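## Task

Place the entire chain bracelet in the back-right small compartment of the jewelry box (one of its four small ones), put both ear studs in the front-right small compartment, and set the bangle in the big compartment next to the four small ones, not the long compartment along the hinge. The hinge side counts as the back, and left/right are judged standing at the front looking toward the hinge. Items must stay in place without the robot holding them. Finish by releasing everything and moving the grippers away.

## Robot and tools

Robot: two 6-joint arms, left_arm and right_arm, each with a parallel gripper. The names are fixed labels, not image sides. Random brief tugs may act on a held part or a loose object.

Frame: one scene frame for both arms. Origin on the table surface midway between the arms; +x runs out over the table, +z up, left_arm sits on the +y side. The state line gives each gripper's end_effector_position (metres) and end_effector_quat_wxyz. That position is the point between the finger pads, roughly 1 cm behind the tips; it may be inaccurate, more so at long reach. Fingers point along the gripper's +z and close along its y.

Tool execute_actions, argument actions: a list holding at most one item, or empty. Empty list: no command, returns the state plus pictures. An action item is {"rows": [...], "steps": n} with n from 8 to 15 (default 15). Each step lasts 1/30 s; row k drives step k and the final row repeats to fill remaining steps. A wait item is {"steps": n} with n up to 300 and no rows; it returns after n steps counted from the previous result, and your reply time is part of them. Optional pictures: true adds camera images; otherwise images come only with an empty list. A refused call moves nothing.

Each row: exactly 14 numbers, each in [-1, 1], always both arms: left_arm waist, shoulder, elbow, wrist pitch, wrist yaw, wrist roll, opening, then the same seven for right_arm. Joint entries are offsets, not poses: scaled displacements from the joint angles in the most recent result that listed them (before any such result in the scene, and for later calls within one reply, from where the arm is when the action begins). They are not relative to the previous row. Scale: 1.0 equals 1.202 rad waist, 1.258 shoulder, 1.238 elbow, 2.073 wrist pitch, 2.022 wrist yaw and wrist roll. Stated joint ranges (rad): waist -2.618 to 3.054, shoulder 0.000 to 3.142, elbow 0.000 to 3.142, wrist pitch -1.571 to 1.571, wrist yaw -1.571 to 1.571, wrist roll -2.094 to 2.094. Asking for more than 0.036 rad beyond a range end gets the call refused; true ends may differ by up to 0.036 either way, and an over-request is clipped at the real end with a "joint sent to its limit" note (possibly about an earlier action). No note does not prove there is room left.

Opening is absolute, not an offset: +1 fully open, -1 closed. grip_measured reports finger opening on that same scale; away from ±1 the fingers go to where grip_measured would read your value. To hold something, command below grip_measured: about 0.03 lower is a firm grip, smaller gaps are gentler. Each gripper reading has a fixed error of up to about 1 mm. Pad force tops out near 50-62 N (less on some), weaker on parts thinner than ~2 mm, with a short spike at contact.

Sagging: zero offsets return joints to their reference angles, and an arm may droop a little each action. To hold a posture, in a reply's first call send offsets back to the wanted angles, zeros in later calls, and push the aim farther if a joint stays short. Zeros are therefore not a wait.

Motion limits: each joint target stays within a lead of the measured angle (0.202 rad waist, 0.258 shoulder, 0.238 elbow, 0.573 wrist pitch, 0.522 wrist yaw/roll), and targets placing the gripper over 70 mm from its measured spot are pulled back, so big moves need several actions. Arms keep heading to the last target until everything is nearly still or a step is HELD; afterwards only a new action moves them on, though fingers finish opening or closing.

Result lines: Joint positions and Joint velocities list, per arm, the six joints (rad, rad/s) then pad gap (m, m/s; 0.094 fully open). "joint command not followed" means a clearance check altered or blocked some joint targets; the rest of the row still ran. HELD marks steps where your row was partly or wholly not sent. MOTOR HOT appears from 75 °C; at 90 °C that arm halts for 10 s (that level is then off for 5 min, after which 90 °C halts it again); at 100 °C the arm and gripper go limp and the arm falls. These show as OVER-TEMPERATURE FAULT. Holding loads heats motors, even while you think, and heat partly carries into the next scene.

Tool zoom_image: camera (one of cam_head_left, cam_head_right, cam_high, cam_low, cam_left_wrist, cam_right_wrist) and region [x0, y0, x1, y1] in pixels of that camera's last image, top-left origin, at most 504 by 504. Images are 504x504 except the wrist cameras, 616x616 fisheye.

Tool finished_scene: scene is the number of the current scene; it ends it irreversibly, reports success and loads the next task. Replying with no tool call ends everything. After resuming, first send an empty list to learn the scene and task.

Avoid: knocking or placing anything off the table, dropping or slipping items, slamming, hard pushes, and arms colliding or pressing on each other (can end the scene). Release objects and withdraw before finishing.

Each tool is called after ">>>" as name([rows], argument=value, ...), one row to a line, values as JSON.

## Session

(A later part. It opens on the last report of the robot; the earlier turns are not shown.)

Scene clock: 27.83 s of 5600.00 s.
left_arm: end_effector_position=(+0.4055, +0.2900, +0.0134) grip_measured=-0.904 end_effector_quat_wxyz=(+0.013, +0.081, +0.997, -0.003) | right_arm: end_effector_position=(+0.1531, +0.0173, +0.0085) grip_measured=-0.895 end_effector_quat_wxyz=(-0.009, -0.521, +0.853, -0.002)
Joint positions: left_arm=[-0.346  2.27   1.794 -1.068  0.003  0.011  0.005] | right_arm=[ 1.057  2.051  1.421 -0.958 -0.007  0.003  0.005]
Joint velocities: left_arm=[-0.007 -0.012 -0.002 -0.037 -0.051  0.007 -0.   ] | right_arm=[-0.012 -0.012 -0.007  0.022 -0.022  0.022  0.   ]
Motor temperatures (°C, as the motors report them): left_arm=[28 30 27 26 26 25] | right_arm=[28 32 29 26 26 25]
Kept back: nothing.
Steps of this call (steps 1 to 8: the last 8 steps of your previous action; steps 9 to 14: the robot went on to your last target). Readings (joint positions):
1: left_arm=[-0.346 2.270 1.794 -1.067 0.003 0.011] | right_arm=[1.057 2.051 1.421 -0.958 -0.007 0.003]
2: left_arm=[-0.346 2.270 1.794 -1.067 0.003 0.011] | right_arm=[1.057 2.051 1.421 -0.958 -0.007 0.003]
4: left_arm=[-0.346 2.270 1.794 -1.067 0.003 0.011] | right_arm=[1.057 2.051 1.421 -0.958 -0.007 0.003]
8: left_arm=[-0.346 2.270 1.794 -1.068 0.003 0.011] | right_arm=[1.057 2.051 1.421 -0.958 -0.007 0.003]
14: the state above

>>> execute_actions([
  {"rows":[[0,0.01,0,0,0,0,-0.93,0,0,0,0,0,0,-0.915],[0,0.01,0,0,0,0,-0.935,0,0,0,0,0,0,-0.93],[0,0.01,0,0,0,0,-0.935,0,0,0,0,0,0,-0.93],[0,0,0,0,0,0,-0.935,0,0,0,0,0,0,-0.93],[0,-0.015,0,0,0,0,-0.935,0,0,0,0,0,0,-0.93],[0,-0.03,0,0,0,0,-0.935,0,0,0,0,0,0,-0.93],[0,-0.04,0,0,0,0,-0.935,0,0,0,0,0,0,-0.93],[0,-0.05,0,0,0,0,-0.935,0,0,0,0,0,0,-0.93],[0,-0.06,0,0,0,0,-0.935,0,0,0,0,0,0,-0.93],[0,-0.07,0,0,0,0,-0.935,0,0,0,0,0,0,-0.93]]},
])

>>> execute_actions([
  {"steps":12},
], pictures=true)

>>> zoom_image(camera="cam_right_wrist", region=[270, 350, 370, 450])

Scene clock: 28.53 s of 5600.00 s.
left_arm: end_effector_position=(+0.4065, +0.2899, +0.0173) grip_measured=-0.915 end_effector_quat_wxyz=(+0.018, +0.081, +0.997, -0.003) | right_arm: end_effector_position=(+0.1531, +0.0173, +0.0085) grip_measured=-0.921 end_effector_quat_wxyz=(-0.009, -0.521, +0.853, -0.002)
Joint positions: left_arm=[-0.346  2.261  1.794 -1.068  0.003  0.011  0.004] | right_arm=[ 1.057  2.051  1.421 -0.958 -0.007  0.003  0.004]
Joint velocities: left_arm=[ 0.002 -0.149  0.007 -0.051 -0.007 -0.022 -0.001] | right_arm=[ 0.002  0.007 -0.012 -0.066  0.007 -0.007 -0.001]
Motor temperatures (°C, as the motors report them): left_arm=[28 30 27 26 26 25] | right_arm=[28 32 29 26 26 25]
Steps of this call (steps 1 to 14: the robot went on to your last target; steps 15 to 21: the first 7 steps of this action). Readings (joint positions):
15: left_arm=[-0.346 2.270 1.794 -1.068 0.003 0.011] | right_arm=[1.057 2.051 1.421 -0.958 -0.007 0.003]
16: left_arm=[-0.346 2.270 1.794 -1.068 0.003 0.011] | right_arm=[1.057 2.051 1.421 -0.958 -0.007 0.003]
18: left_arm=[-0.346 2.270 1.794 -1.068 0.003 0.011] | right_arm=[1.057 2.051 1.421 -0.958 -0.007 0.003]
21: the state above

Scene clock: 28.93 s of 5600.00 s.
left_arm: end_effector_position=(+0.4128, +0.2889, +0.0493) grip_measured=-0.915 end_effector_quat_wxyz=(+0.055, +0.081, +0.995, -0.006) | right_arm: end_effector_position=(+0.1531, +0.0173, +0.0085) grip_measured=-0.921 end_effector_quat_wxyz=(-0.009, -0.521, +0.853, -0.002)
Joint positions: left_arm=[-0.346  2.186  1.794 -1.068  0.003  0.011  0.004] | right_arm=[ 1.057  2.051  1.421 -0.958 -0.007  0.003  0.004]
Joint velocities: left_arm=[-0.007  0.022  0.002 -0.007 -0.066  0.051  0.001] | right_arm=[ 0.007 -0.002  0.007  0.022  0.022  0.037  0.001]
Motor temperatures (°C, as the motors report them): left_arm=[28 30 27 26 26 25] | right_arm=[28 32 29 26 26 25]
Kept back: nothing.
Steps of this call (steps 1 to 8: the last 8 steps of your previous action; steps 9 to 12: the robot went on to your last target). Readings (joint positions):
1: left_arm=[-0.346 2.255 1.794 -1.068 0.003 0.011] | right_arm=[1.057 2.051 1.421 -0.958 -0.007 0.003]
2: left_arm=[-0.346 2.245 1.794 -1.068 0.003 0.011] | right_arm=[1.057 2.051 1.421 -0.958 -0.007 0.003]
4: left_arm=[-0.346 2.221 1.794 -1.068 0.003 0.011] | right_arm=[1.057 2.051 1.421 -0.958 -0.007 0.003]
8: left_arm=[-0.346 2.187 1.794 -1.068 0.003 0.011] | right_arm=[1.057 2.051 1.421 -0.958 -0.007 0.003]
12: the state above

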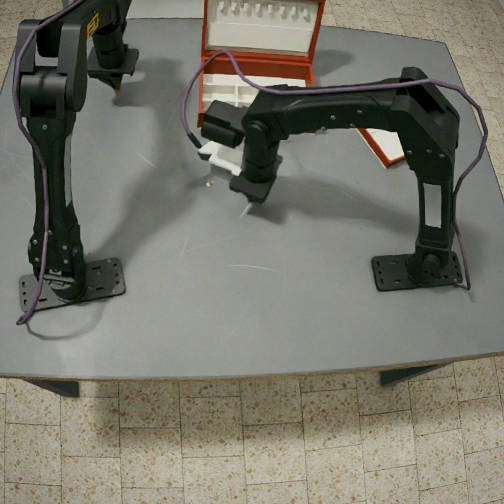

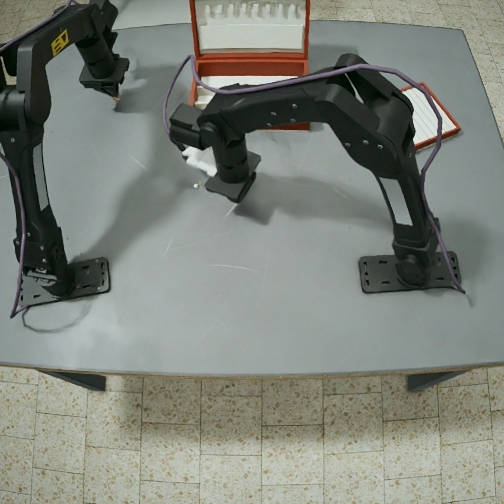

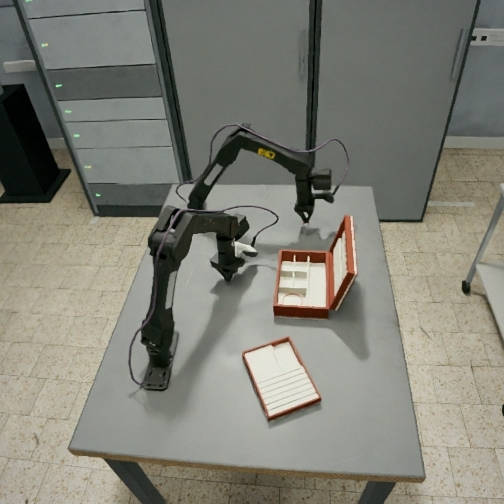

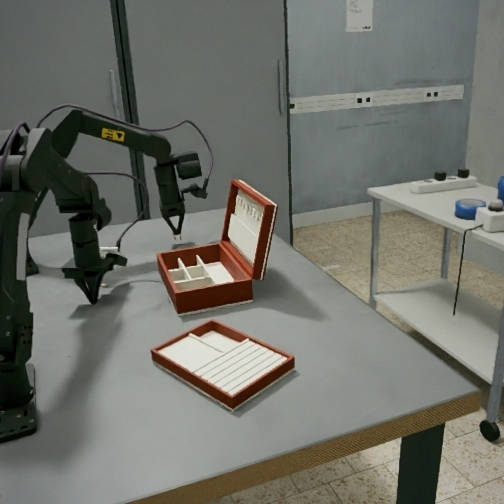

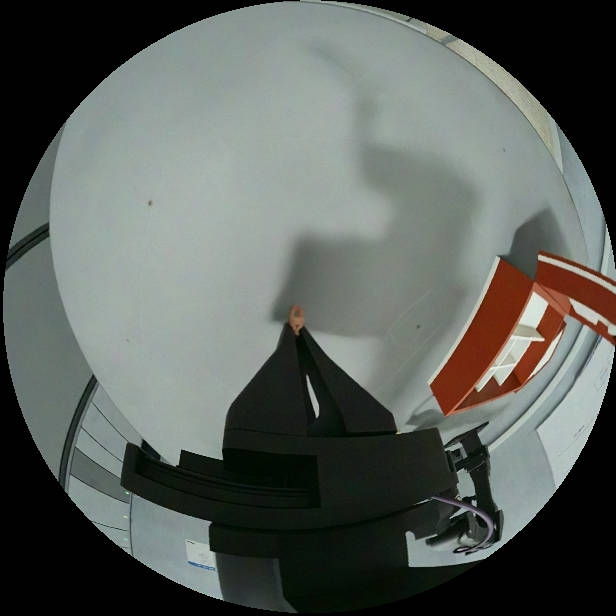

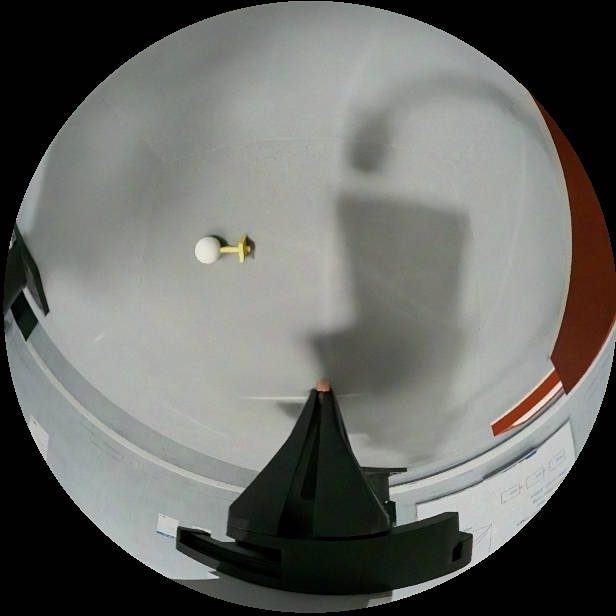

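Region (270, 350, 370, 450) of cam_right_wrist's 616x616 image, scaled by 5.040, with more detail than that image has.

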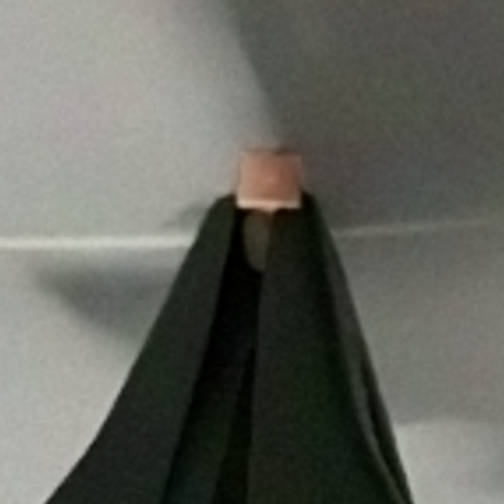

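>>> execute_actions([
  {"rows":[[0,-0.01,0,0,0,0,-0.94,0,0,0,0,0,0,-0.95],[0,-0.02,0,0,0,0,-0.94,0,0,0,0,0,0,-0.97],[0,-0.035,0,0,0,0,-0.94,0,0,0,0,0,0,-0.99],[0,-0.05,0,0,0,0,-0.94,0,0,0,0,0,0,-0.99],[0,-0.065,0,0,0,0,-0.94,0,0,0,0,0,0,-0.99],[0,-0.08,0,0,0,0,-0.94,0,-0.02,0,0,0,0,-0.99],[0,-0.095,0,0,0,0,-0.94,0,-0.04,0,0,0,0,-0.99],[0,-0.11,0,0,0,0,-0.94,0,-0.06,0,0,0,0,-0.99],[0,-0.125,0,0,0,0,-0.94,0,-0.08,0,0,0,0,-0.99],[0,-0.14,0,0,0,0,-0.94,0,-0.1,0,0,0,0,-0.99],[0,-0.155,0,0,0,0,-0.94,0,-0.12,0,0,0,0,-0.99],[0,-0.17,0,0,0,0,-0.94,0,-0.14,0,0,0,0,-0.99]]},
])

>>> execute_actions([
  {"steps":15},
], pictures=true)

Scene clock: 30.33 s of 5600.00 s.
left_arm: end_effector_position=(+0.4156, +0.2885, +0.0701) grip_measured=-0.915 end_effector_quat_wxyz=(+0.079, +0.081, +0.994, -0.007) | right_arm: end_effector_position=(+0.1533, +0.0175, +0.0094) grip_measured=-0.965 end_effector_quat_wxyz=(-0.008, -0.521, +0.853, -0.001)
Joint positions: left_arm=[-0.346  2.137  1.794 -1.069  0.003  0.011  0.004] | right_arm=[ 1.057  2.048  1.421 -0.958 -0.006  0.003  0.002]
Joint velocities: left_arm=[-0.017 -0.574 -0.002 -0.007  0.037 -0.022  0.   ] | right_arm=[-0.007 -0.071  0.007 -0.066  0.007  0.022  0.   ]
Motor temperatures (°C, as the motors report them): left_arm=[28 30 27 26 26 25] | right_arm=[28 32 29 26 26 25]
Steps of this call (steps 1 to 30: the robot went on to your last target; steps 31 to 35: nothing new was sent; steps 36 to 42: the first 7 steps of this action). Readings (joint positions):
36: left_arm=[-0.346 2.186 1.794 -1.068 0.003 0.011] | right_arm=[1.057 2.051 1.421 -0.958 -0.007 0.003]
37: left_arm=[-0.346 2.186 1.794 -1.068 0.003 0.011] | right_arm=[1.057 2.051 1.421 -0.958 -0.006 0.003]
39: left_arm=[-0.346 2.179 1.794 -1.069 0.003 0.011] | right_arm=[1.057 2.051 1.421 -0.958 -0.006 0.003]
42: the state above

Scene clock: 30.83 s of 5600.00 s.
left_arm: end_effector_position=(+0.4185, +0.2880, +0.1453) grip_measured=-0.915 end_effector_quat_wxyz=(+0.167, +0.080, +0.983, -0.013) | right_arm: end_effector_position=(+0.1593, +0.0293, +0.0727) grip_measured=-0.965 end_effector_quat_wxyz=(+0.066, -0.520, +0.851, +0.045)
Joint positions: left_arm=[-0.346  1.965  1.794 -1.064  0.003  0.011  0.004] | right_arm=[ 1.057  1.871  1.421 -0.96  -0.006  0.003  0.002]
Joint velocities: left_arm=[-0.032 -0.012  0.007  0.037 -0.095  0.051 -0.002] | right_arm=[-0.002  0.002  0.017 -0.007  0.022 -0.007  0.   ]
Motor temperatures (°C, as the motors report them): left_arm=[28 31 27 26 26 25] | right_arm=[28 33 29 26 26 25]
Kept back: nothing.
Steps of this call (steps 1 to 8: the last 8 steps of your previous action; steps 9 to 15: the robot went on to your last target). Readings (joint positions):
1: left_arm=[-0.346 2.117 1.794 -1.069 0.003 0.011] | right_arm=[1.057 2.041 1.421 -0.959 -0.006 0.003]
2: left_arm=[-0.346 2.093 1.794 -1.068 0.003 0.011] | right_arm=[1.057 2.029 1.421 -0.959 -0.006 0.003]
4: left_arm=[-0.346 2.044 1.794 -1.068 0.003 0.011] | right_arm=[1.057 1.987 1.421 -0.960 -0.006 0.003]
8: left_arm=[-0.346 1.972 1.794 -1.065 0.003 0.011] | right_arm=[1.057 1.886 1.421 -0.959 -0.006 0.003]
15: the state above

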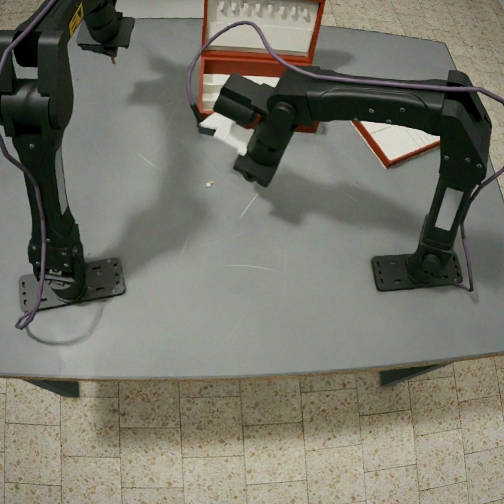

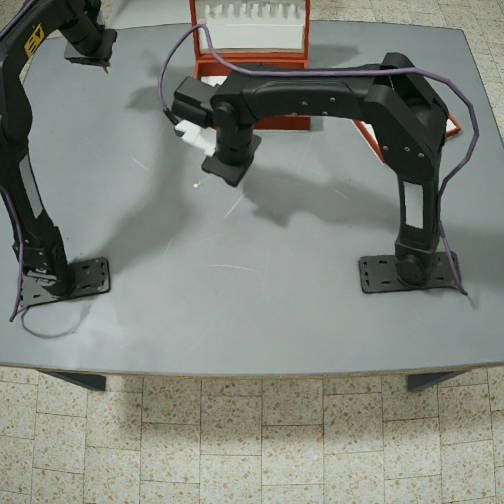

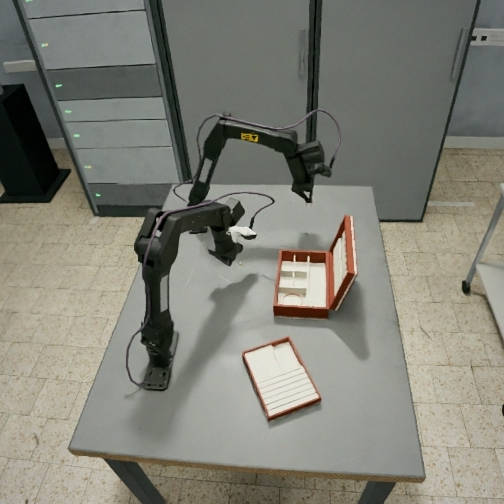

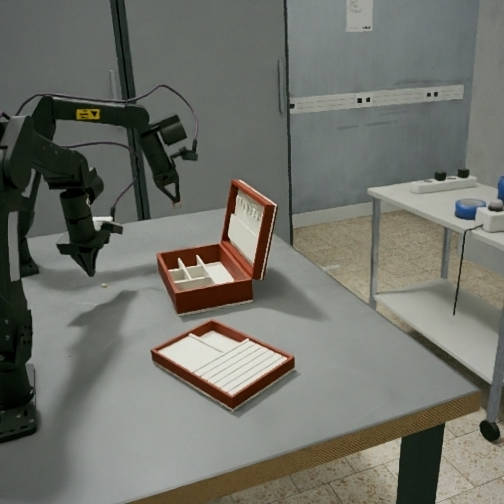

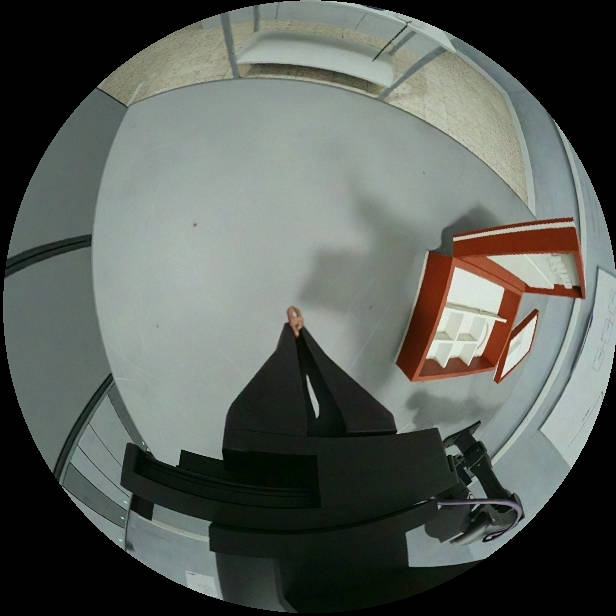

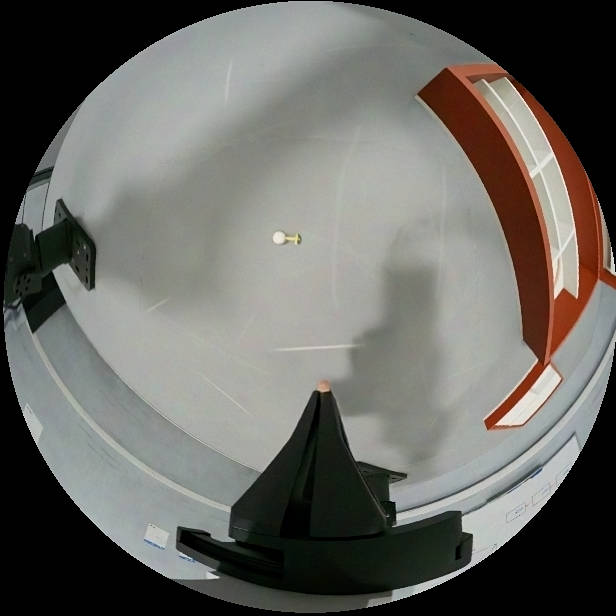

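>>> execute_actions([
  {"rows":[[0,0,0,0,0,0,-0.94,0,0,0.04,-0.01,0,0,-0.99],[0,0,0,0,0,0,-0.94,0,0,0.08,-0.02,0,0,-0.99],[0,0,0,0,0,0,-0.94,0,0,0.12,-0.03,0,0,-0.99],[0,0,0,0,0,0,-0.94,-0.03,0.01,0.15,-0.045,0,0,-0.99],[0,0,0,0,0,0,-0.94,-0.06,0.02,0.18,-0.045,0,0,-0.99],[0,0,0,0,0,0,-0.94,-0.09,0.04,0.21,-0.045,0,0,-0.99],[0,0,0,0,0,0,-0.94,-0.12,0.06,0.24,-0.045,0,0,-0.99],[0,0,0,0,0,0,-0.94,-0.15,0.08,0.27,-0.045,0,0,-0.99],[0,0,0,0,0,0,-0.94,-0.18,0.1,0.3,-0.045,0,0,-0.99],[0,0,0,0,0,0,-0.94,-0.21,0.12,0.33,-0.045,0,0,-0.99],[0,0,0,0,0,0,-0.94,-0.24,0.14,0.36,-0.045,0,0,-0.99],[0,0,0,0,0,0,-0.94,-0.27,0.16,0.39,-0.045,0,0,-0.99],[0,0,0,0,0,0,-0.94,-0.3,0.18,0.416,-0.045,0,0,-0.99],[0,0,0,0,0,0,-0.94,-0.32,0.2,0.416,-0.045,0,0,-0.99],[0,0,0,0,0,0,-0.94,-0.331,0.209,0.416,-0.045,0,0,-0.99]]},
])

>>> execute_actions([
  {"steps":18},
], pictures=true)

Scene clock: 32.00 s of 5600.00 s.
left_arm: end_effector_position=(+0.4185, +0.2880, +0.1453) grip_measured=-0.915 end_effector_quat_wxyz=(+0.167, +0.080, +0.983, -0.013) | right_arm: end_effector_position=(+0.1945, +0.0536, +0.1177) grip_measured=-0.965 end_effector_quat_wxyz=(+0.107, -0.496, +0.859, +0.071)
Joint positions: left_arm=[-0.346  1.965  1.794 -1.064  0.003  0.011  0.004] | right_arm=[ 1.004  1.907  1.628 -1.034 -0.016  0.003  0.002]
Joint velocities: left_arm=[-0.002 -0.012  0.007 -0.007 -0.051  0.007 -0.001] | right_arm=[-0.794  0.315  1.297 -0.066 -0.037 -0.007 -0.001]
Motor temperatures (°C, as the motors report them): left_arm=[28 31 28 26 26 25] | right_arm=[28 33 29 26 26 25]
Steps of this call (steps 1 to 15: the robot went on to your last target; steps 16 to 28: nothing new was sent; steps 29 to 35: the first 7 steps of this action). Readings (joint positions):
29: left_arm=[-0.346 1.965 1.794 -1.064 0.003 0.011] | right_arm=[1.057 1.871 1.424 -0.964 -0.006 0.003]
30: left_arm=[-0.346 1.965 1.794 -1.064 0.003 0.011] | right_arm=[1.057 1.874 1.437 -0.977 -0.006 0.003]
32: left_arm=[-0.346 1.965 1.794 -1.064 0.003 0.011] | right_arm=[1.054 1.884 1.499 -1.012 -0.008 0.003]
35: the state above

Scene clock: 32.60 s of 5600.00 s.
left_arm: end_effector_position=(+0.4185, +0.2880, +0.1453) grip_measured=-0.915 end_effector_quat_wxyz=(+0.167, +0.080, +0.983, -0.013) | right_arm: end_effector_position=(+0.3600, -0.0008, +0.1027) grip_measured=-0.965 end_effector_quat_wxyz=(+0.135, -0.336, +0.931, +0.049)
Joint positions: left_arm=[-0.346  1.965  1.794 -1.064  0.003  0.011  0.004] | right_arm=[ 0.653  2.15   1.915 -1.047 -0.001  0.003  0.002]
Joint velocities: left_arm=[ 0.007 -0.012 -0.007  0.051  0.037 -0.037  0.   ] | right_arm=[ 0.105 -0.012  0.007 -0.007 -0.066 -0.007  0.001]
Motor temperatures (°C, as the motors report them): left_arm=[28 31 28 26 26 25] | right_arm=[28 33 30 26 26 25]
Kept back: nothing.
Steps of this call (steps 1 to 8: the last 8 steps of your previous action; steps 9 to 18: the robot went on to your last target). Readings (joint positions):
1: left_arm=[-0.346 1.965 1.794 -1.064 0.003 0.011] | right_arm=[0.972 1.920 1.673 -1.035 -0.018 0.003]
2: left_arm=[-0.346 1.965 1.794 -1.064 0.003 0.011] | right_arm=[0.934 1.937 1.716 -1.035 -0.018 0.003]
4: left_arm=[-0.346 1.965 1.794 -1.064 0.003 0.011] | right_arm=[0.851 1.981 1.796 -1.033 -0.018 0.003]
8: left_arm=[-0.346 1.965 1.794 -1.064 0.003 0.011] | right_arm=[0.693 2.085 1.910 -1.025 -0.014 0.003]
18: the state above

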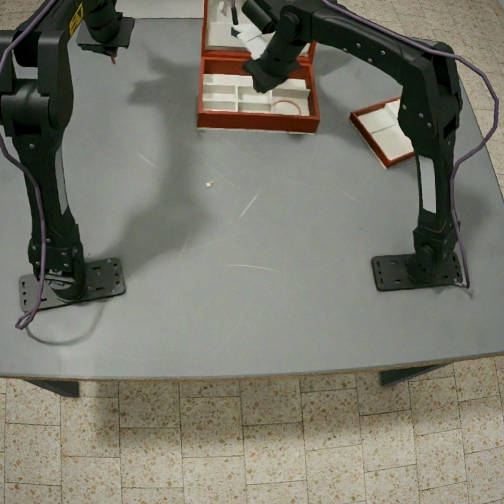

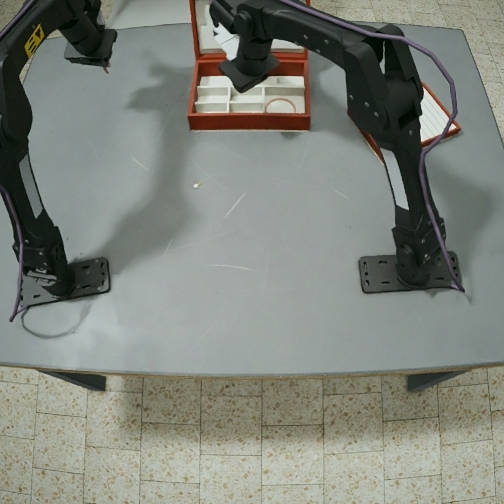

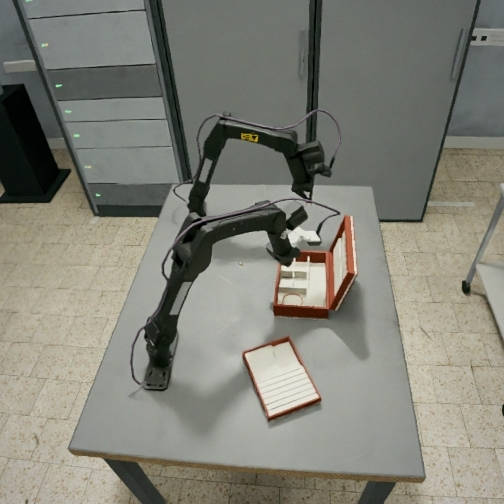

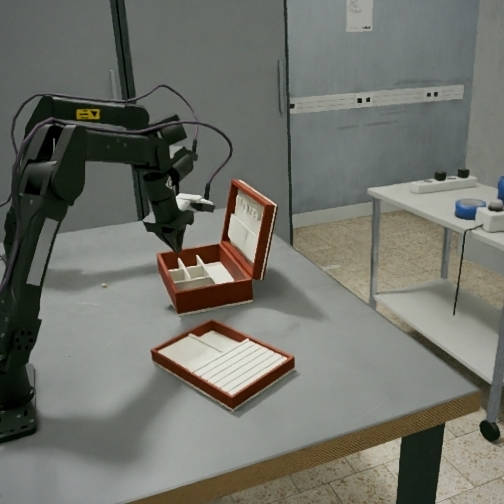

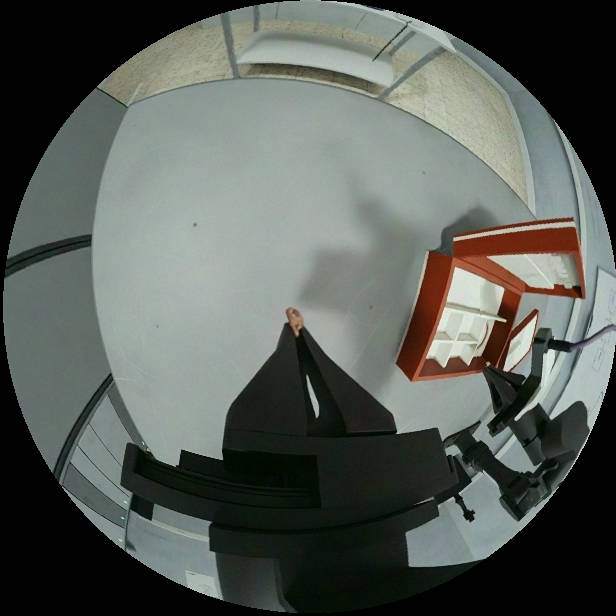

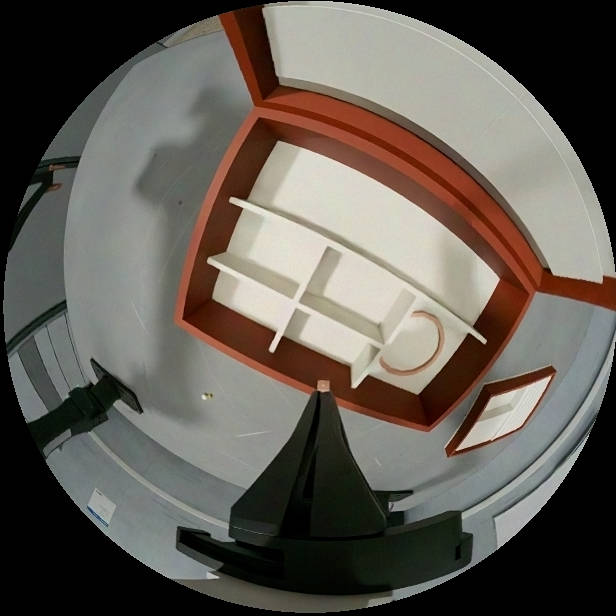

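Lower via q2 (+0.115 rad).

>>> execute_actions([
  {"rows":[[0,0,0,0,0,0,-0.94,0,0.01,0,0,0,0,-0.99],[0,0,0,0,0,0,-0.94,0,0.02,0,0,0,0,-0.99],[0,0,0,0,0,0,-0.94,0,0.03,0,0,0,0,-0.99],[0,0,0,0,0,0,-0.94,0,0.04,0,0,0,0,-0.99],[0,0,0,0,0,0,-0.94,0,0.05,0,0,0,0,-0.99],[0,0,0,0,0,0,-0.94,0,0.06,0,0,0,0,-0.99],[0,0,0,0,0,0,-0.94,0,0.07,0,0,0,0,-0.99],[0,0,0,0,0,0,-0.94,0,0.08,0,0,0,0,-0.99],[0,0,0,0,0,0,-0.94,0,0.088,0,0,0,0,-0.99]]},
])

>>> execute_actions([
  {"steps":14},
], pictures=true)

>>> zoom_image(camera="cam_head_left", region=[180, 50, 340, 150])

Scene clock: 33.40 s of 5600.00 s.
left_arm: end_effector_position=(+0.4185, +0.2880, +0.1453) grip_measured=-0.915 end_effector_quat_wxyz=(+0.167, +0.080, +0.983, -0.013) | right_arm: end_effector_position=(+0.3570, +0.0002, +0.0819) grip_measured=-0.965 end_effector_quat_wxyz=(+0.113, -0.340, +0.933, +0.043)
Joint positions: left_arm=[-0.346  1.965  1.794 -1.064  0.003  0.011  0.004] | right_arm=[ 0.658  2.194  1.915 -1.049 -0.002  0.003  0.002]
Joint velocities: left_arm=[ 0.007 -0.002  0.002  0.007  0.081 -0.037  0.   ] | right_arm=[-0.017  0.413  0.032  0.007  0.007  0.037  0.   ]
Motor temperatures (°C, as the motors report them): left_arm=[28 31 28 26 26 25] | right_arm=[28 33 30 26 26 25]
Steps of this call (steps 1 to 17: the robot went on to your last target; steps 18 to 24: the first 7 steps of this action). Readings (joint positions):
18: left_arm=[-0.346 1.965 1.794 -1.064 0.003 0.011] | right_arm=[0.658 2.150 1.915 -1.049 -0.002 0.003]
19: left_arm=[-0.346 1.965 1.794 -1.064 0.003 0.011] | right_arm=[0.658 2.151 1.915 -1.049 -0.002 0.003]
21: left_arm=[-0.346 1.965 1.794 -1.064 0.003 0.011] | right_arm=[0.658 2.161 1.915 -1.049 -0.002 0.003]
24: the state above

Scene clock: 33.87 s of 5600.00 s.
left_arm: end_effector_position=(+0.4185, +0.2880, +0.1453) grip_measured=-0.915 end_effector_quat_wxyz=(+0.167, +0.080, +0.983, -0.013) | right_arm: end_effector_position=(+0.3535, -0.0028, +0.0442) grip_measured=-0.965 end_effector_quat_wxyz=(+0.075, -0.341, +0.937, +0.029)
Joint positions: left_arm=[-0.346  1.965  1.794 -1.064  0.003  0.011  0.004] | right_arm=[ 0.658  2.275  1.915 -1.049 -0.002  0.003  0.002]
Joint velocities: left_arm=[-0.017 -0.002 -0.007 -0.022  0.037  0.007 -0.001] | right_arm=[ 0.002 -0.007 -0.017 -0.037 -0.022  0.051  0.001]
Motor temperatures (°C, as the motors report them): left_arm=[28 31 28 26 26 25] | right_arm=[28 33 30 26 26 25]
Kept back: nothing.
Steps of this call (steps 1 to 8: the last 8 steps of your previous action; steps 9 to 14: the robot went on to your last target). Readings (joint positions):
1: left_arm=[-0.346 1.965 1.794 -1.064 0.003 0.011] | right_arm=[0.658 2.210 1.915 -1.049 -0.002 0.003]
2: left_arm=[-0.346 1.965 1.794 -1.064 0.003 0.011] | right_arm=[0.658 2.226 1.915 -1.049 -0.002 0.003]
4: left_arm=[-0.346 1.965 1.794 -1.064 0.003 0.011] | right_arm=[0.658 2.255 1.915 -1.049 -0.002 0.003]
8: left_arm=[-0.346 1.965 1.794 -1.064 0.003 0.011] | right_arm=[0.658 2.275 1.915 -1.049 -0.002 0.003]
14: the state above

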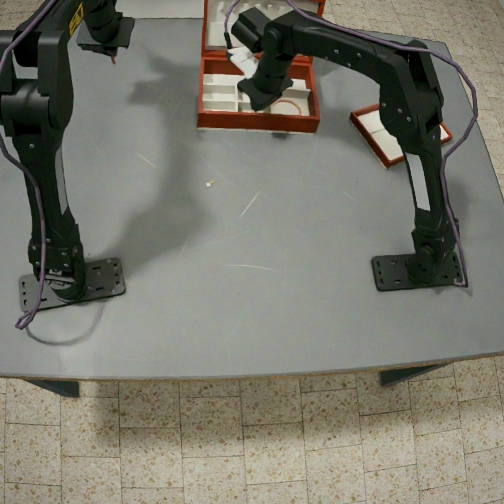

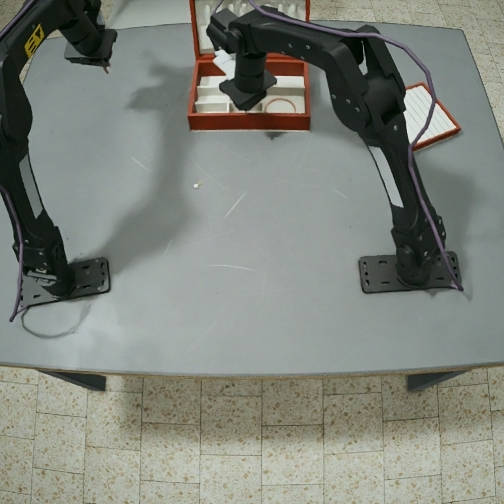

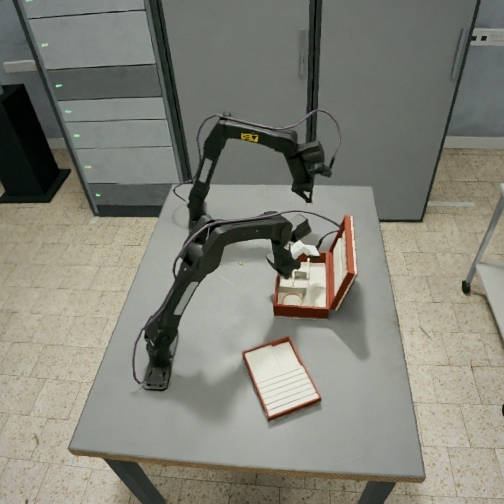

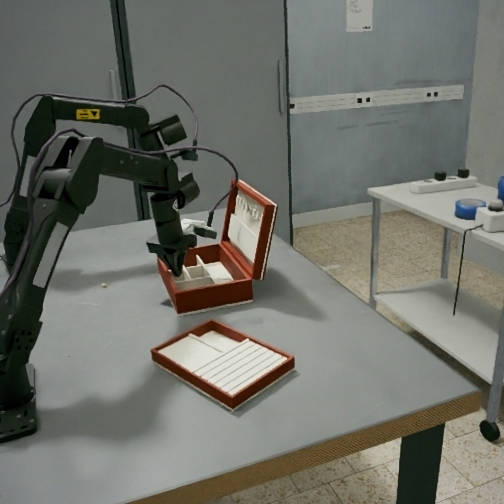

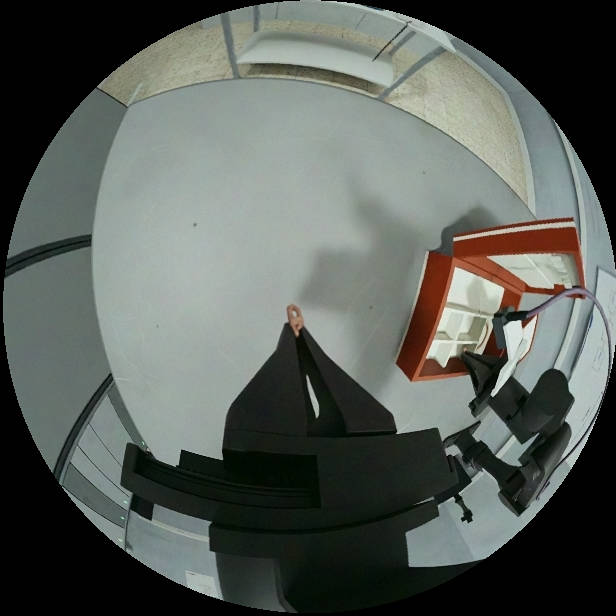

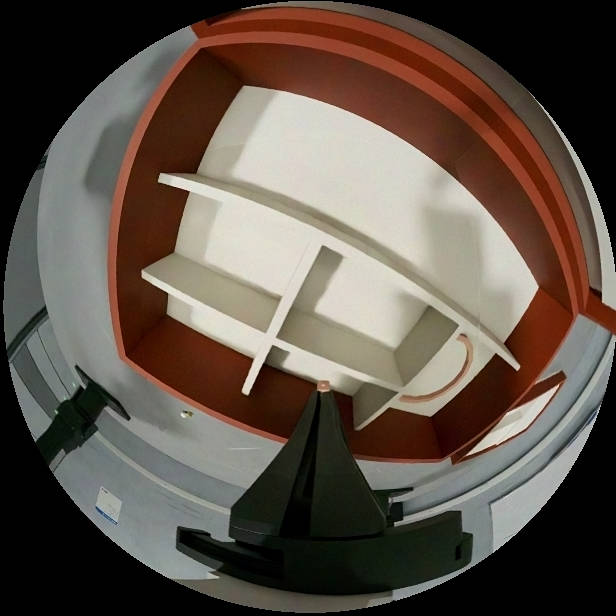

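Region (180, 50, 340, 150) of cam_head_left's 504x504 image, scaled by 3.150, with more detail than that image has; it fills the top 315 rows of this view, and the rest is white.

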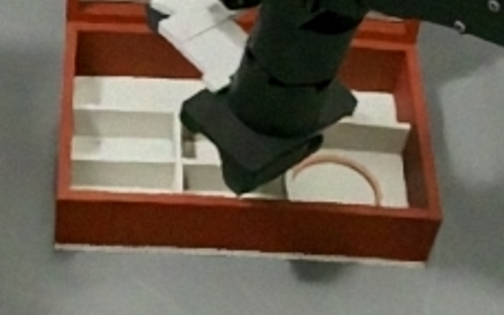

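Good. A little lower, release, lift, swing away.

>>> execute_actions([
  {"rows":[[0,0,0,0,0,0,-0.94,0,0.02,0,0,0,0,-0.99],[0,0,0,0,0,0,-0.94,0,0.02,0,0,0,0,-0.99],[0,0,0,0,0,0,-0.94,0,0.02,0,0,0,0,-0.99],[0,0,0,0,0,0,-0.94,0,0.02,0,0,0,0,-0.99],[0,0,0,0,0,0,-0.94,0,0.02,0,0,0,0,-0.93],[0,0,0,0,0,0,-0.94,0,0.02,0,0,0,0,-0.87],[0,0,0,0,0,0,-0.94,0,0.02,0,0,0,0,-0.8],[0,0,0,0,0,0,-0.94,0,0.02,0,0,0,0,-0.75],[0,0,0,0,0,0,-0.94,0,0.02,0,0,0,0,-0.75],[0,0,0,0,0,0,-0.94,0,0.02,0,0,0,0,-0.75],[0,0,0,0,0,0,-0.94,0,-0.01,0,0,0,0,-0.75],[0,0,0,0,0,0,-0.94,0,-0.04,0,0,0,0,-0.75],[0,0,0,0,0,0,-0.94,0,-0.07,0,0,0,0,-0.75],[0,0,0,0,0,0,-0.94,0,-0.1,0,0,0,0,-0.75],[0,0,0,0,0,0,-0.94,0,-0.14,0,0,0,0,-0.75]]},
])

>>> execute_actions([
  {"steps":18},
], pictures=true)

Scene clock: 34.73 s of 5600.00 s.
left_arm: end_effector_position=(+0.4185, +0.2880, +0.1453) grip_measured=-0.915 end_effector_quat_wxyz=(+0.167, +0.080, +0.983, -0.013) | right_arm: end_effector_position=(+0.3535, -0.0042, +0.0359) grip_measured=-0.830 end_effector_quat_wxyz=(+0.068, -0.341, +0.937, +0.024)
Joint positions: left_arm=[-0.346  1.965  1.794 -1.064  0.003  0.011  0.004] | right_arm=[ 0.658  2.294  1.915 -1.047  0.003  0.003  0.008]
Joint velocities: left_arm=[ 0.007 -0.012 -0.002  0.022 -0.022  0.037 -0.   ] | right_arm=[-0.051 -0.007  0.007  0.007  0.066  0.007  0.052]
Motor temperatures (°C, as the motors report them): left_arm=[28 31 28 26 26 25] | right_arm=[28 33 30 26 26 25]
Steps of this call (steps 1 to 19: the robot went on to your last target; steps 20 to 26: the first 7 steps of this action). Readings (joint positions):
20: left_arm=[-0.346 1.965 1.794 -1.064 0.003 0.011] | right_arm=[0.658 2.277 1.915 -1.049 -0.002 0.003]
21: left_arm=[-0.346 1.965 1.794 -1.064 0.003 0.011] | right_arm=[0.658 2.279 1.915 -1.049 -0.002 0.003]
23: left_arm=[-0.346 1.965 1.794 -1.064 0.003 0.011] | right_arm=[0.658 2.286 1.915 -1.049 -0.002 0.003]
26: the state above

Scene clock: 35.33 s of 5600.00 s.
left_arm: end_effector_position=(+0.4185, +0.2880, +0.1453) grip_measured=-0.915 end_effector_quat_wxyz=(+0.167, +0.080, +0.983, -0.013) | right_arm: end_effector_position=(+0.3583, -0.0024, +0.1294) grip_measured=-0.753 end_effector_quat_wxyz=(+0.161, -0.335, +0.927, +0.056)
Joint positions: left_arm=[-0.346  1.965  1.794 -1.064  0.003  0.011  0.004] | right_arm=[ 0.655  2.085  1.905 -1.048  0.005  0.003  0.012]
Joint velocities: left_arm=[ 0.002 -0.012 -0.002 -0.037 -0.037  0.066 -0.001] | right_arm=[ 0.002  0.105  0.012 -0.037 -0.022 -0.037 -0.001]
Motor temperatures (°C, as the motors report them): left_arm=[28 31 28 26 26 25] | right_arm=[28 33 30 26 26 25]
Kept back: nothing.
Steps of this call (steps 1 to 8: the last 8 steps of your previous action; steps 9 to 18: the robot went on to your last target). Readings (joint positions):
1: left_arm=[-0.346 1.965 1.794 -1.064 0.003 0.011] | right_arm=[0.656 2.294 1.915 -1.046 0.005 0.003]
2: left_arm=[-0.346 1.965 1.794 -1.064 0.003 0.011] | right_arm=[0.655 2.294 1.915 -1.046 0.006 0.003]
4: left_arm=[-0.346 1.965 1.794 -1.064 0.003 0.011] | right_arm=[0.655 2.293 1.915 -1.046 0.007 0.003]
8: left_arm=[-0.346 1.965 1.794 -1.064 0.003 0.011] | right_arm=[0.655 2.234 1.906 -1.049 0.005 0.003]
18: the state above

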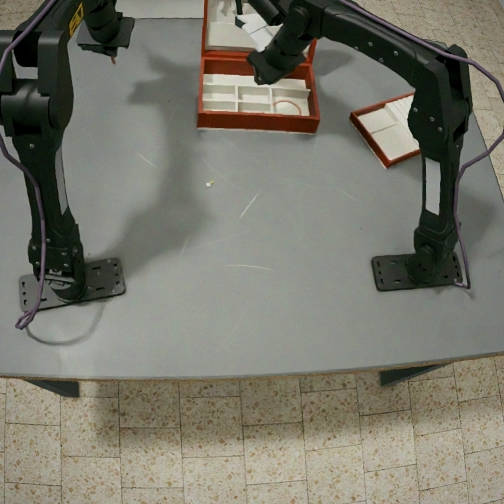

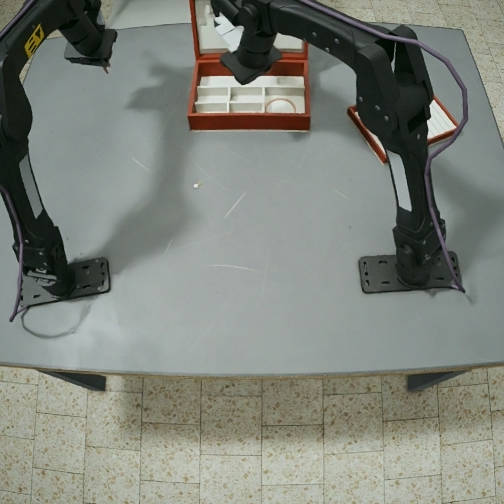

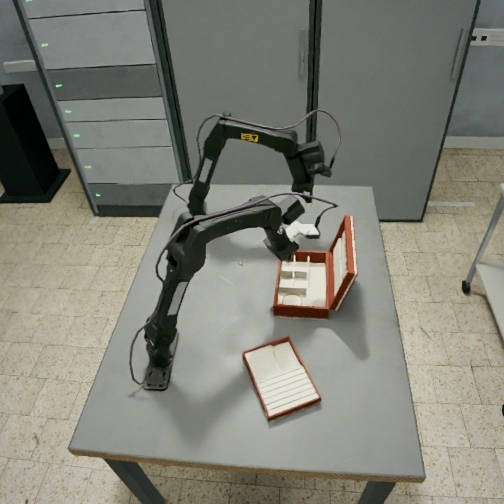

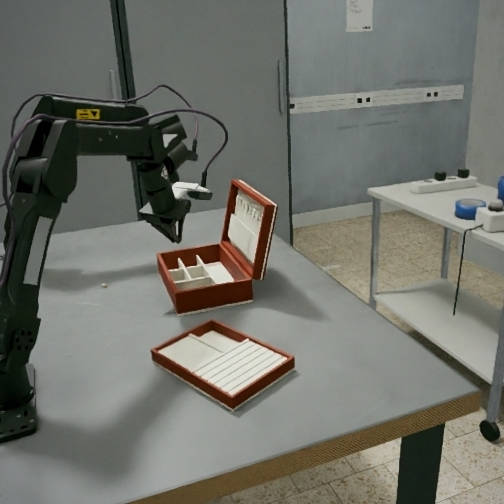

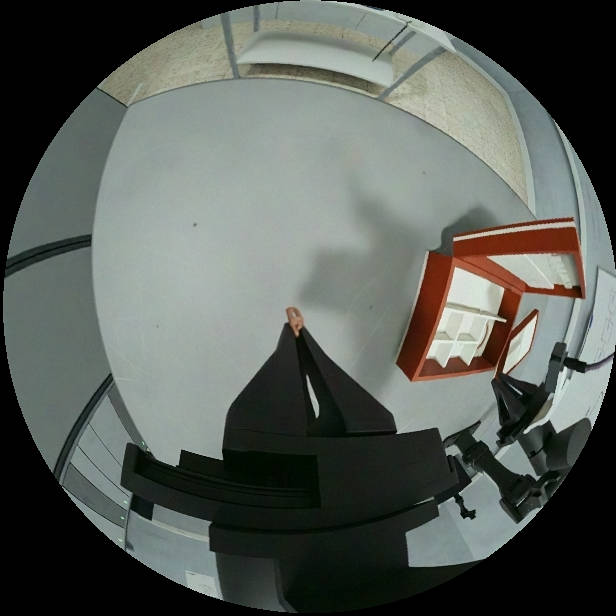

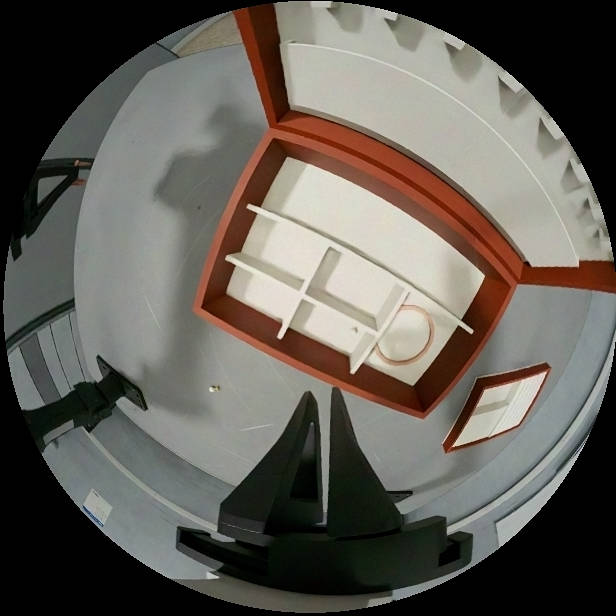

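>>> execute_actions([
  {"rows":[[0,0,0,-0.01,0,0,-0.94,0,-0.1,-0.05,0,0,0,-0.75],[0,-0.01,-0.01,-0.01,0,0,-0.94,0,-0.2,-0.12,0,0,0,-0.75],[0,-0.02,-0.02,-0.01,0,0,-0.94,0,-0.3,-0.2,0,0,0,-0.75],[0,-0.04,-0.04,-0.01,0,0,-0.94,0,-0.4,-0.3,0,0,0,-0.75],[0,-0.06,-0.06,-0.01,0,0,-0.94,-0.05,-0.4,-0.32,0,0,0,-0.75],[0,-0.08,-0.08,-0.01,0,0,-0.94,-0.15,-0.4,-0.32,0,0,0,-0.75],[0,-0.1,-0.1,-0.01,0,0,-0.94,-0.3,-0.4,-0.32,0,0,0,-0.75],[0,-0.1,-0.1,-0.01,0,0,-0.94,-0.45,-0.4,-0.32,0,0,0,-0.75],[0,-0.1,-0.1,-0.01,0,0,-0.94,-0.62,-0.4,-0.32,0,0,0,-0.75]]},
])

>>> execute_actions([
  {"steps":15},
])

>>> execute_actions([
  {"rows":[[-0.02,0,0,0,0,0,-0.94,0,0,0,0,0,0,-0.75],[-0.05,0,0,0,0,0,-0.94,0,0,0,0,0,0,-0.75],[-0.08,0,0,0,0,0,-0.94,0,0,0,0,0,0,-0.75],[-0.115,0,0,0,0,0,-0.94,0,0,0,0,0,0,-0.75],[-0.15,0,0,0,0,0,-0.94,0,0,0,0,0,0,-0.75],[-0.185,0,0,0,0,0,-0.94,0,0,0,0,0,0,-0.75],[-0.22,0,0,0,0,0,-0.94,0,0,0,0,0,0,-0.75],[-0.255,0,0,0,0,0,-0.94,0,0,0,0,0,0,-0.75],[-0.29,0,0,0,0,0,-0.94,0,0,0,0,0,0,-0.75],[-0.325,0,0,0,0,0,-0.94,0,0,0,0,0,0,-0.75],[-0.36,0,0,0,0,0,-0.94,0,0,0,0,0,0,-0.75],[-0.395,0,0,0,0,0,-0.94,0,0,0,0,0,0,-0.75],[-0.43,0,0,0,0,0,-0.94,0,0,0,0,0,0,-0.75],[-0.46,0,0,0,0,0,-0.94,0,0,0,0,0,0,-0.75],[-0.478,0,0,0,0,0,-0.94,0,0,0,0,0,0,-0.75]]},
])

>>> execute_actions([
  {"steps":16},
])

Scene clock: 37.13 s of 5600.00 s.
left_arm: end_effector_position=(+0.4016, +0.2906, +0.1449) grip_measured=-0.915 end_effector_quat_wxyz=(+0.159, +0.080, +0.984, -0.013) | right_arm: end_effector_position=(+0.2988, -0.0767, +0.1695) grip_measured=-0.753 end_effector_quat_wxyz=(+0.166, -0.311, +0.934, +0.061)
Joint positions: left_arm=[-0.346  1.91   1.722 -1.063  0.003  0.011  0.004] | right_arm=[ 0.6    1.702  1.549 -1.063 -0.011  0.002  0.012]
Joint velocities: left_arm=[ 0.012 -0.637 -0.75  -0.051 -0.007  0.007 -0.   ] | right_arm=[-1.17  -1.512 -0.447 -0.33  -0.11   0.007  0.   ]
Motor temperatures (°C, as the motors report them): left_arm=[28 31 28 26 26 25] | right_arm=[28 34 30 26 26 25]
Steps of this call (steps 1 to 30: the robot went on to your last target; steps 31 to 47: nothing new was sent; steps 48 to 54: the first 7 steps of this action). Readings (joint positions):
48: left_arm=[-0.346 1.965 1.794 -1.065 0.003 0.011] | right_arm=[0.655 2.083 1.890 -1.039 0.005 0.003]
49: left_arm=[-0.346 1.965 1.794 -1.066 0.003 0.011] | right_arm=[0.655 2.046 1.846 -1.027 0.005 0.003]
51: left_arm=[-0.346 1.960 1.787 -1.064 0.003 0.011] | right_arm=[0.655 1.912 1.697 -1.015 0.005 0.003]
54: the state above

Scene clock: 37.63 s of 5600.00 s.
left_arm: end_effector_position=(+0.3879, +0.2927, +0.1577) grip_measured=-0.915 end_effector_quat_wxyz=(+0.163, +0.080, +0.983, -0.013) | right_arm: end_effector_position=(+0.3690, -0.3410, +0.2036) grip_measured=-0.753 end_effector_quat_wxyz=(+0.229, +0.036, +0.973, -0.016)
Joint positions: left_arm=[-0.346  1.848  1.689 -1.082  0.003  0.011  0.004] | right_arm=[-0.107  1.586  1.519 -1.041  0.02   0.005  0.012]
Joint velocities: left_arm=[ 0.012  0.007 -0.017 -0.022 -0.051 -0.051  0.001] | right_arm=[ 0.188 -0.022 -0.012  0.007 -0.051 -0.022  0.   ]
Motor temperatures (°C, as the motors report them): left_arm=[28 31 28 26 26 25] | right_arm=[28 34 30 26 26 25]
Kept back: nothing.
Steps of this call (steps 1 to 8: the last 8 steps of your previous action; steps 9 to 15: the robot went on to your last target). Readings (joint positions):
1: left_arm=[-0.346 1.890 1.703 -1.070 0.003 0.011] | right_arm=[0.550 1.656 1.540 -1.067 -0.014 0.002]
2: left_arm=[-0.346 1.874 1.692 -1.078 0.003 0.011] | right_arm=[0.487 1.621 1.539 -1.065 -0.015 0.002]
4: left_arm=[-0.346 1.856 1.689 -1.083 0.003 0.011] | right_arm=[0.341 1.582 1.539 -1.051 -0.012 0.002]
8: left_arm=[-0.346 1.848 1.689 -1.082 0.003 0.011] | right_arm=[0.038 1.581 1.531 -1.036 -0.006 0.002]
15: the state above

Scene clock: 37.87 s of 5600.00 s.
left_arm: end_effector_position=(+0.3733, +0.2275, +0.1578) grip_measured=-0.916 end_effector_quat_wxyz=(+0.163, +0.158, +0.974, -0.023) | right_arm: end_effector_position=(+0.3691, -0.3391, +0.2036) grip_measured=-0.753 end_effector_quat_wxyz=(+0.229, +0.033, +0.973, -0.015)
Joint positions: left_arm=[-0.507  1.848  1.689 -1.08  -0.004  0.011  0.004] | right_arm=[-0.103  1.586  1.519 -1.041  0.018  0.005  0.012]
Joint velocities: left_arm=[-1.355  0.012 -0.007  0.051 -0.007  0.007 -0.   ] | right_arm=[-0.002 -0.002 -0.017  0.037 -0.022  0.022  0.   ]
Motor temperatures (°C, as the motors report them): left_arm=[28 31 28 26 26 25] | right_arm=[28 34 30 26 26 25]
Steps of this call (steps 1 to 7: the first 7 steps of this action). Readings (joint positions):
1: left_arm=[-0.348 1.848 1.689 -1.082 0.003 0.011] | right_arm=[-0.103 1.586 1.519 -1.041 0.018 0.005]
2: left_arm=[-0.354 1.848 1.689 -1.082 0.002 0.011] | right_arm=[-0.102 1.586 1.519 -1.041 0.018 0.005]
4: left_arm=[-0.389 1.848 1.689 -1.082 -0.002 0.011] | right_arm=[-0.103 1.586 1.519 -1.041 0.018 0.005]
7: the state above

Scene clock: 38.40 s of 5600.00 s.
left_arm: end_effector_position=(+0.2837, +0.0691, +0.1584) grip_measured=-0.916 end_effector_quat_wxyz=(+0.156, +0.361, +0.917, -0.065) | right_arm: end_effector_position=(+0.3691, -0.3391, +0.2036) grip_measured=-0.753 end_effector_quat_wxyz=(+0.229, +0.033, +0.973, -0.015)
Joint positions: left_arm=[-0.932  1.848  1.689 -1.073  0.011  0.011  0.004] | right_arm=[-0.103  1.586  1.519 -1.041  0.018  0.005  0.012]
Joint velocities: left_arm=[ 0.129 -0.012  0.002  0.022 -0.037  0.051 -0.001] | right_arm=[-0.002  0.002  0.007 -0.022 -0.051 -0.022 -0.001]
Motor temperatures (°C, as the motors report them): left_arm=[28 31 28 26 26 25] | right_arm=[28 33 30 26 26 25]
Kept back: nothing.
Steps of this call (steps 1 to 8: the last 8 steps of your previous action; steps 9 to 16: the robot went on to your last target). Readings (joint positions):
1: left_arm=[-0.557 1.848 1.689 -1.078 -0.004 0.011] | right_arm=[-0.103 1.586 1.519 -1.041 0.018 0.005]
2: left_arm=[-0.609 1.848 1.689 -1.076 -0.004 0.011] | right_arm=[-0.103 1.586 1.519 -1.041 0.018 0.005]
4: left_arm=[-0.708 1.848 1.689 -1.074 -0.002 0.011] | right_arm=[-0.103 1.586 1.519 -1.041 0.018 0.005]
8: left_arm=[-0.879 1.848 1.689 -1.073 0.001 0.011] | right_arm=[-0.103 1.586 1.519 -1.041 0.018 0.005]
16: the state above


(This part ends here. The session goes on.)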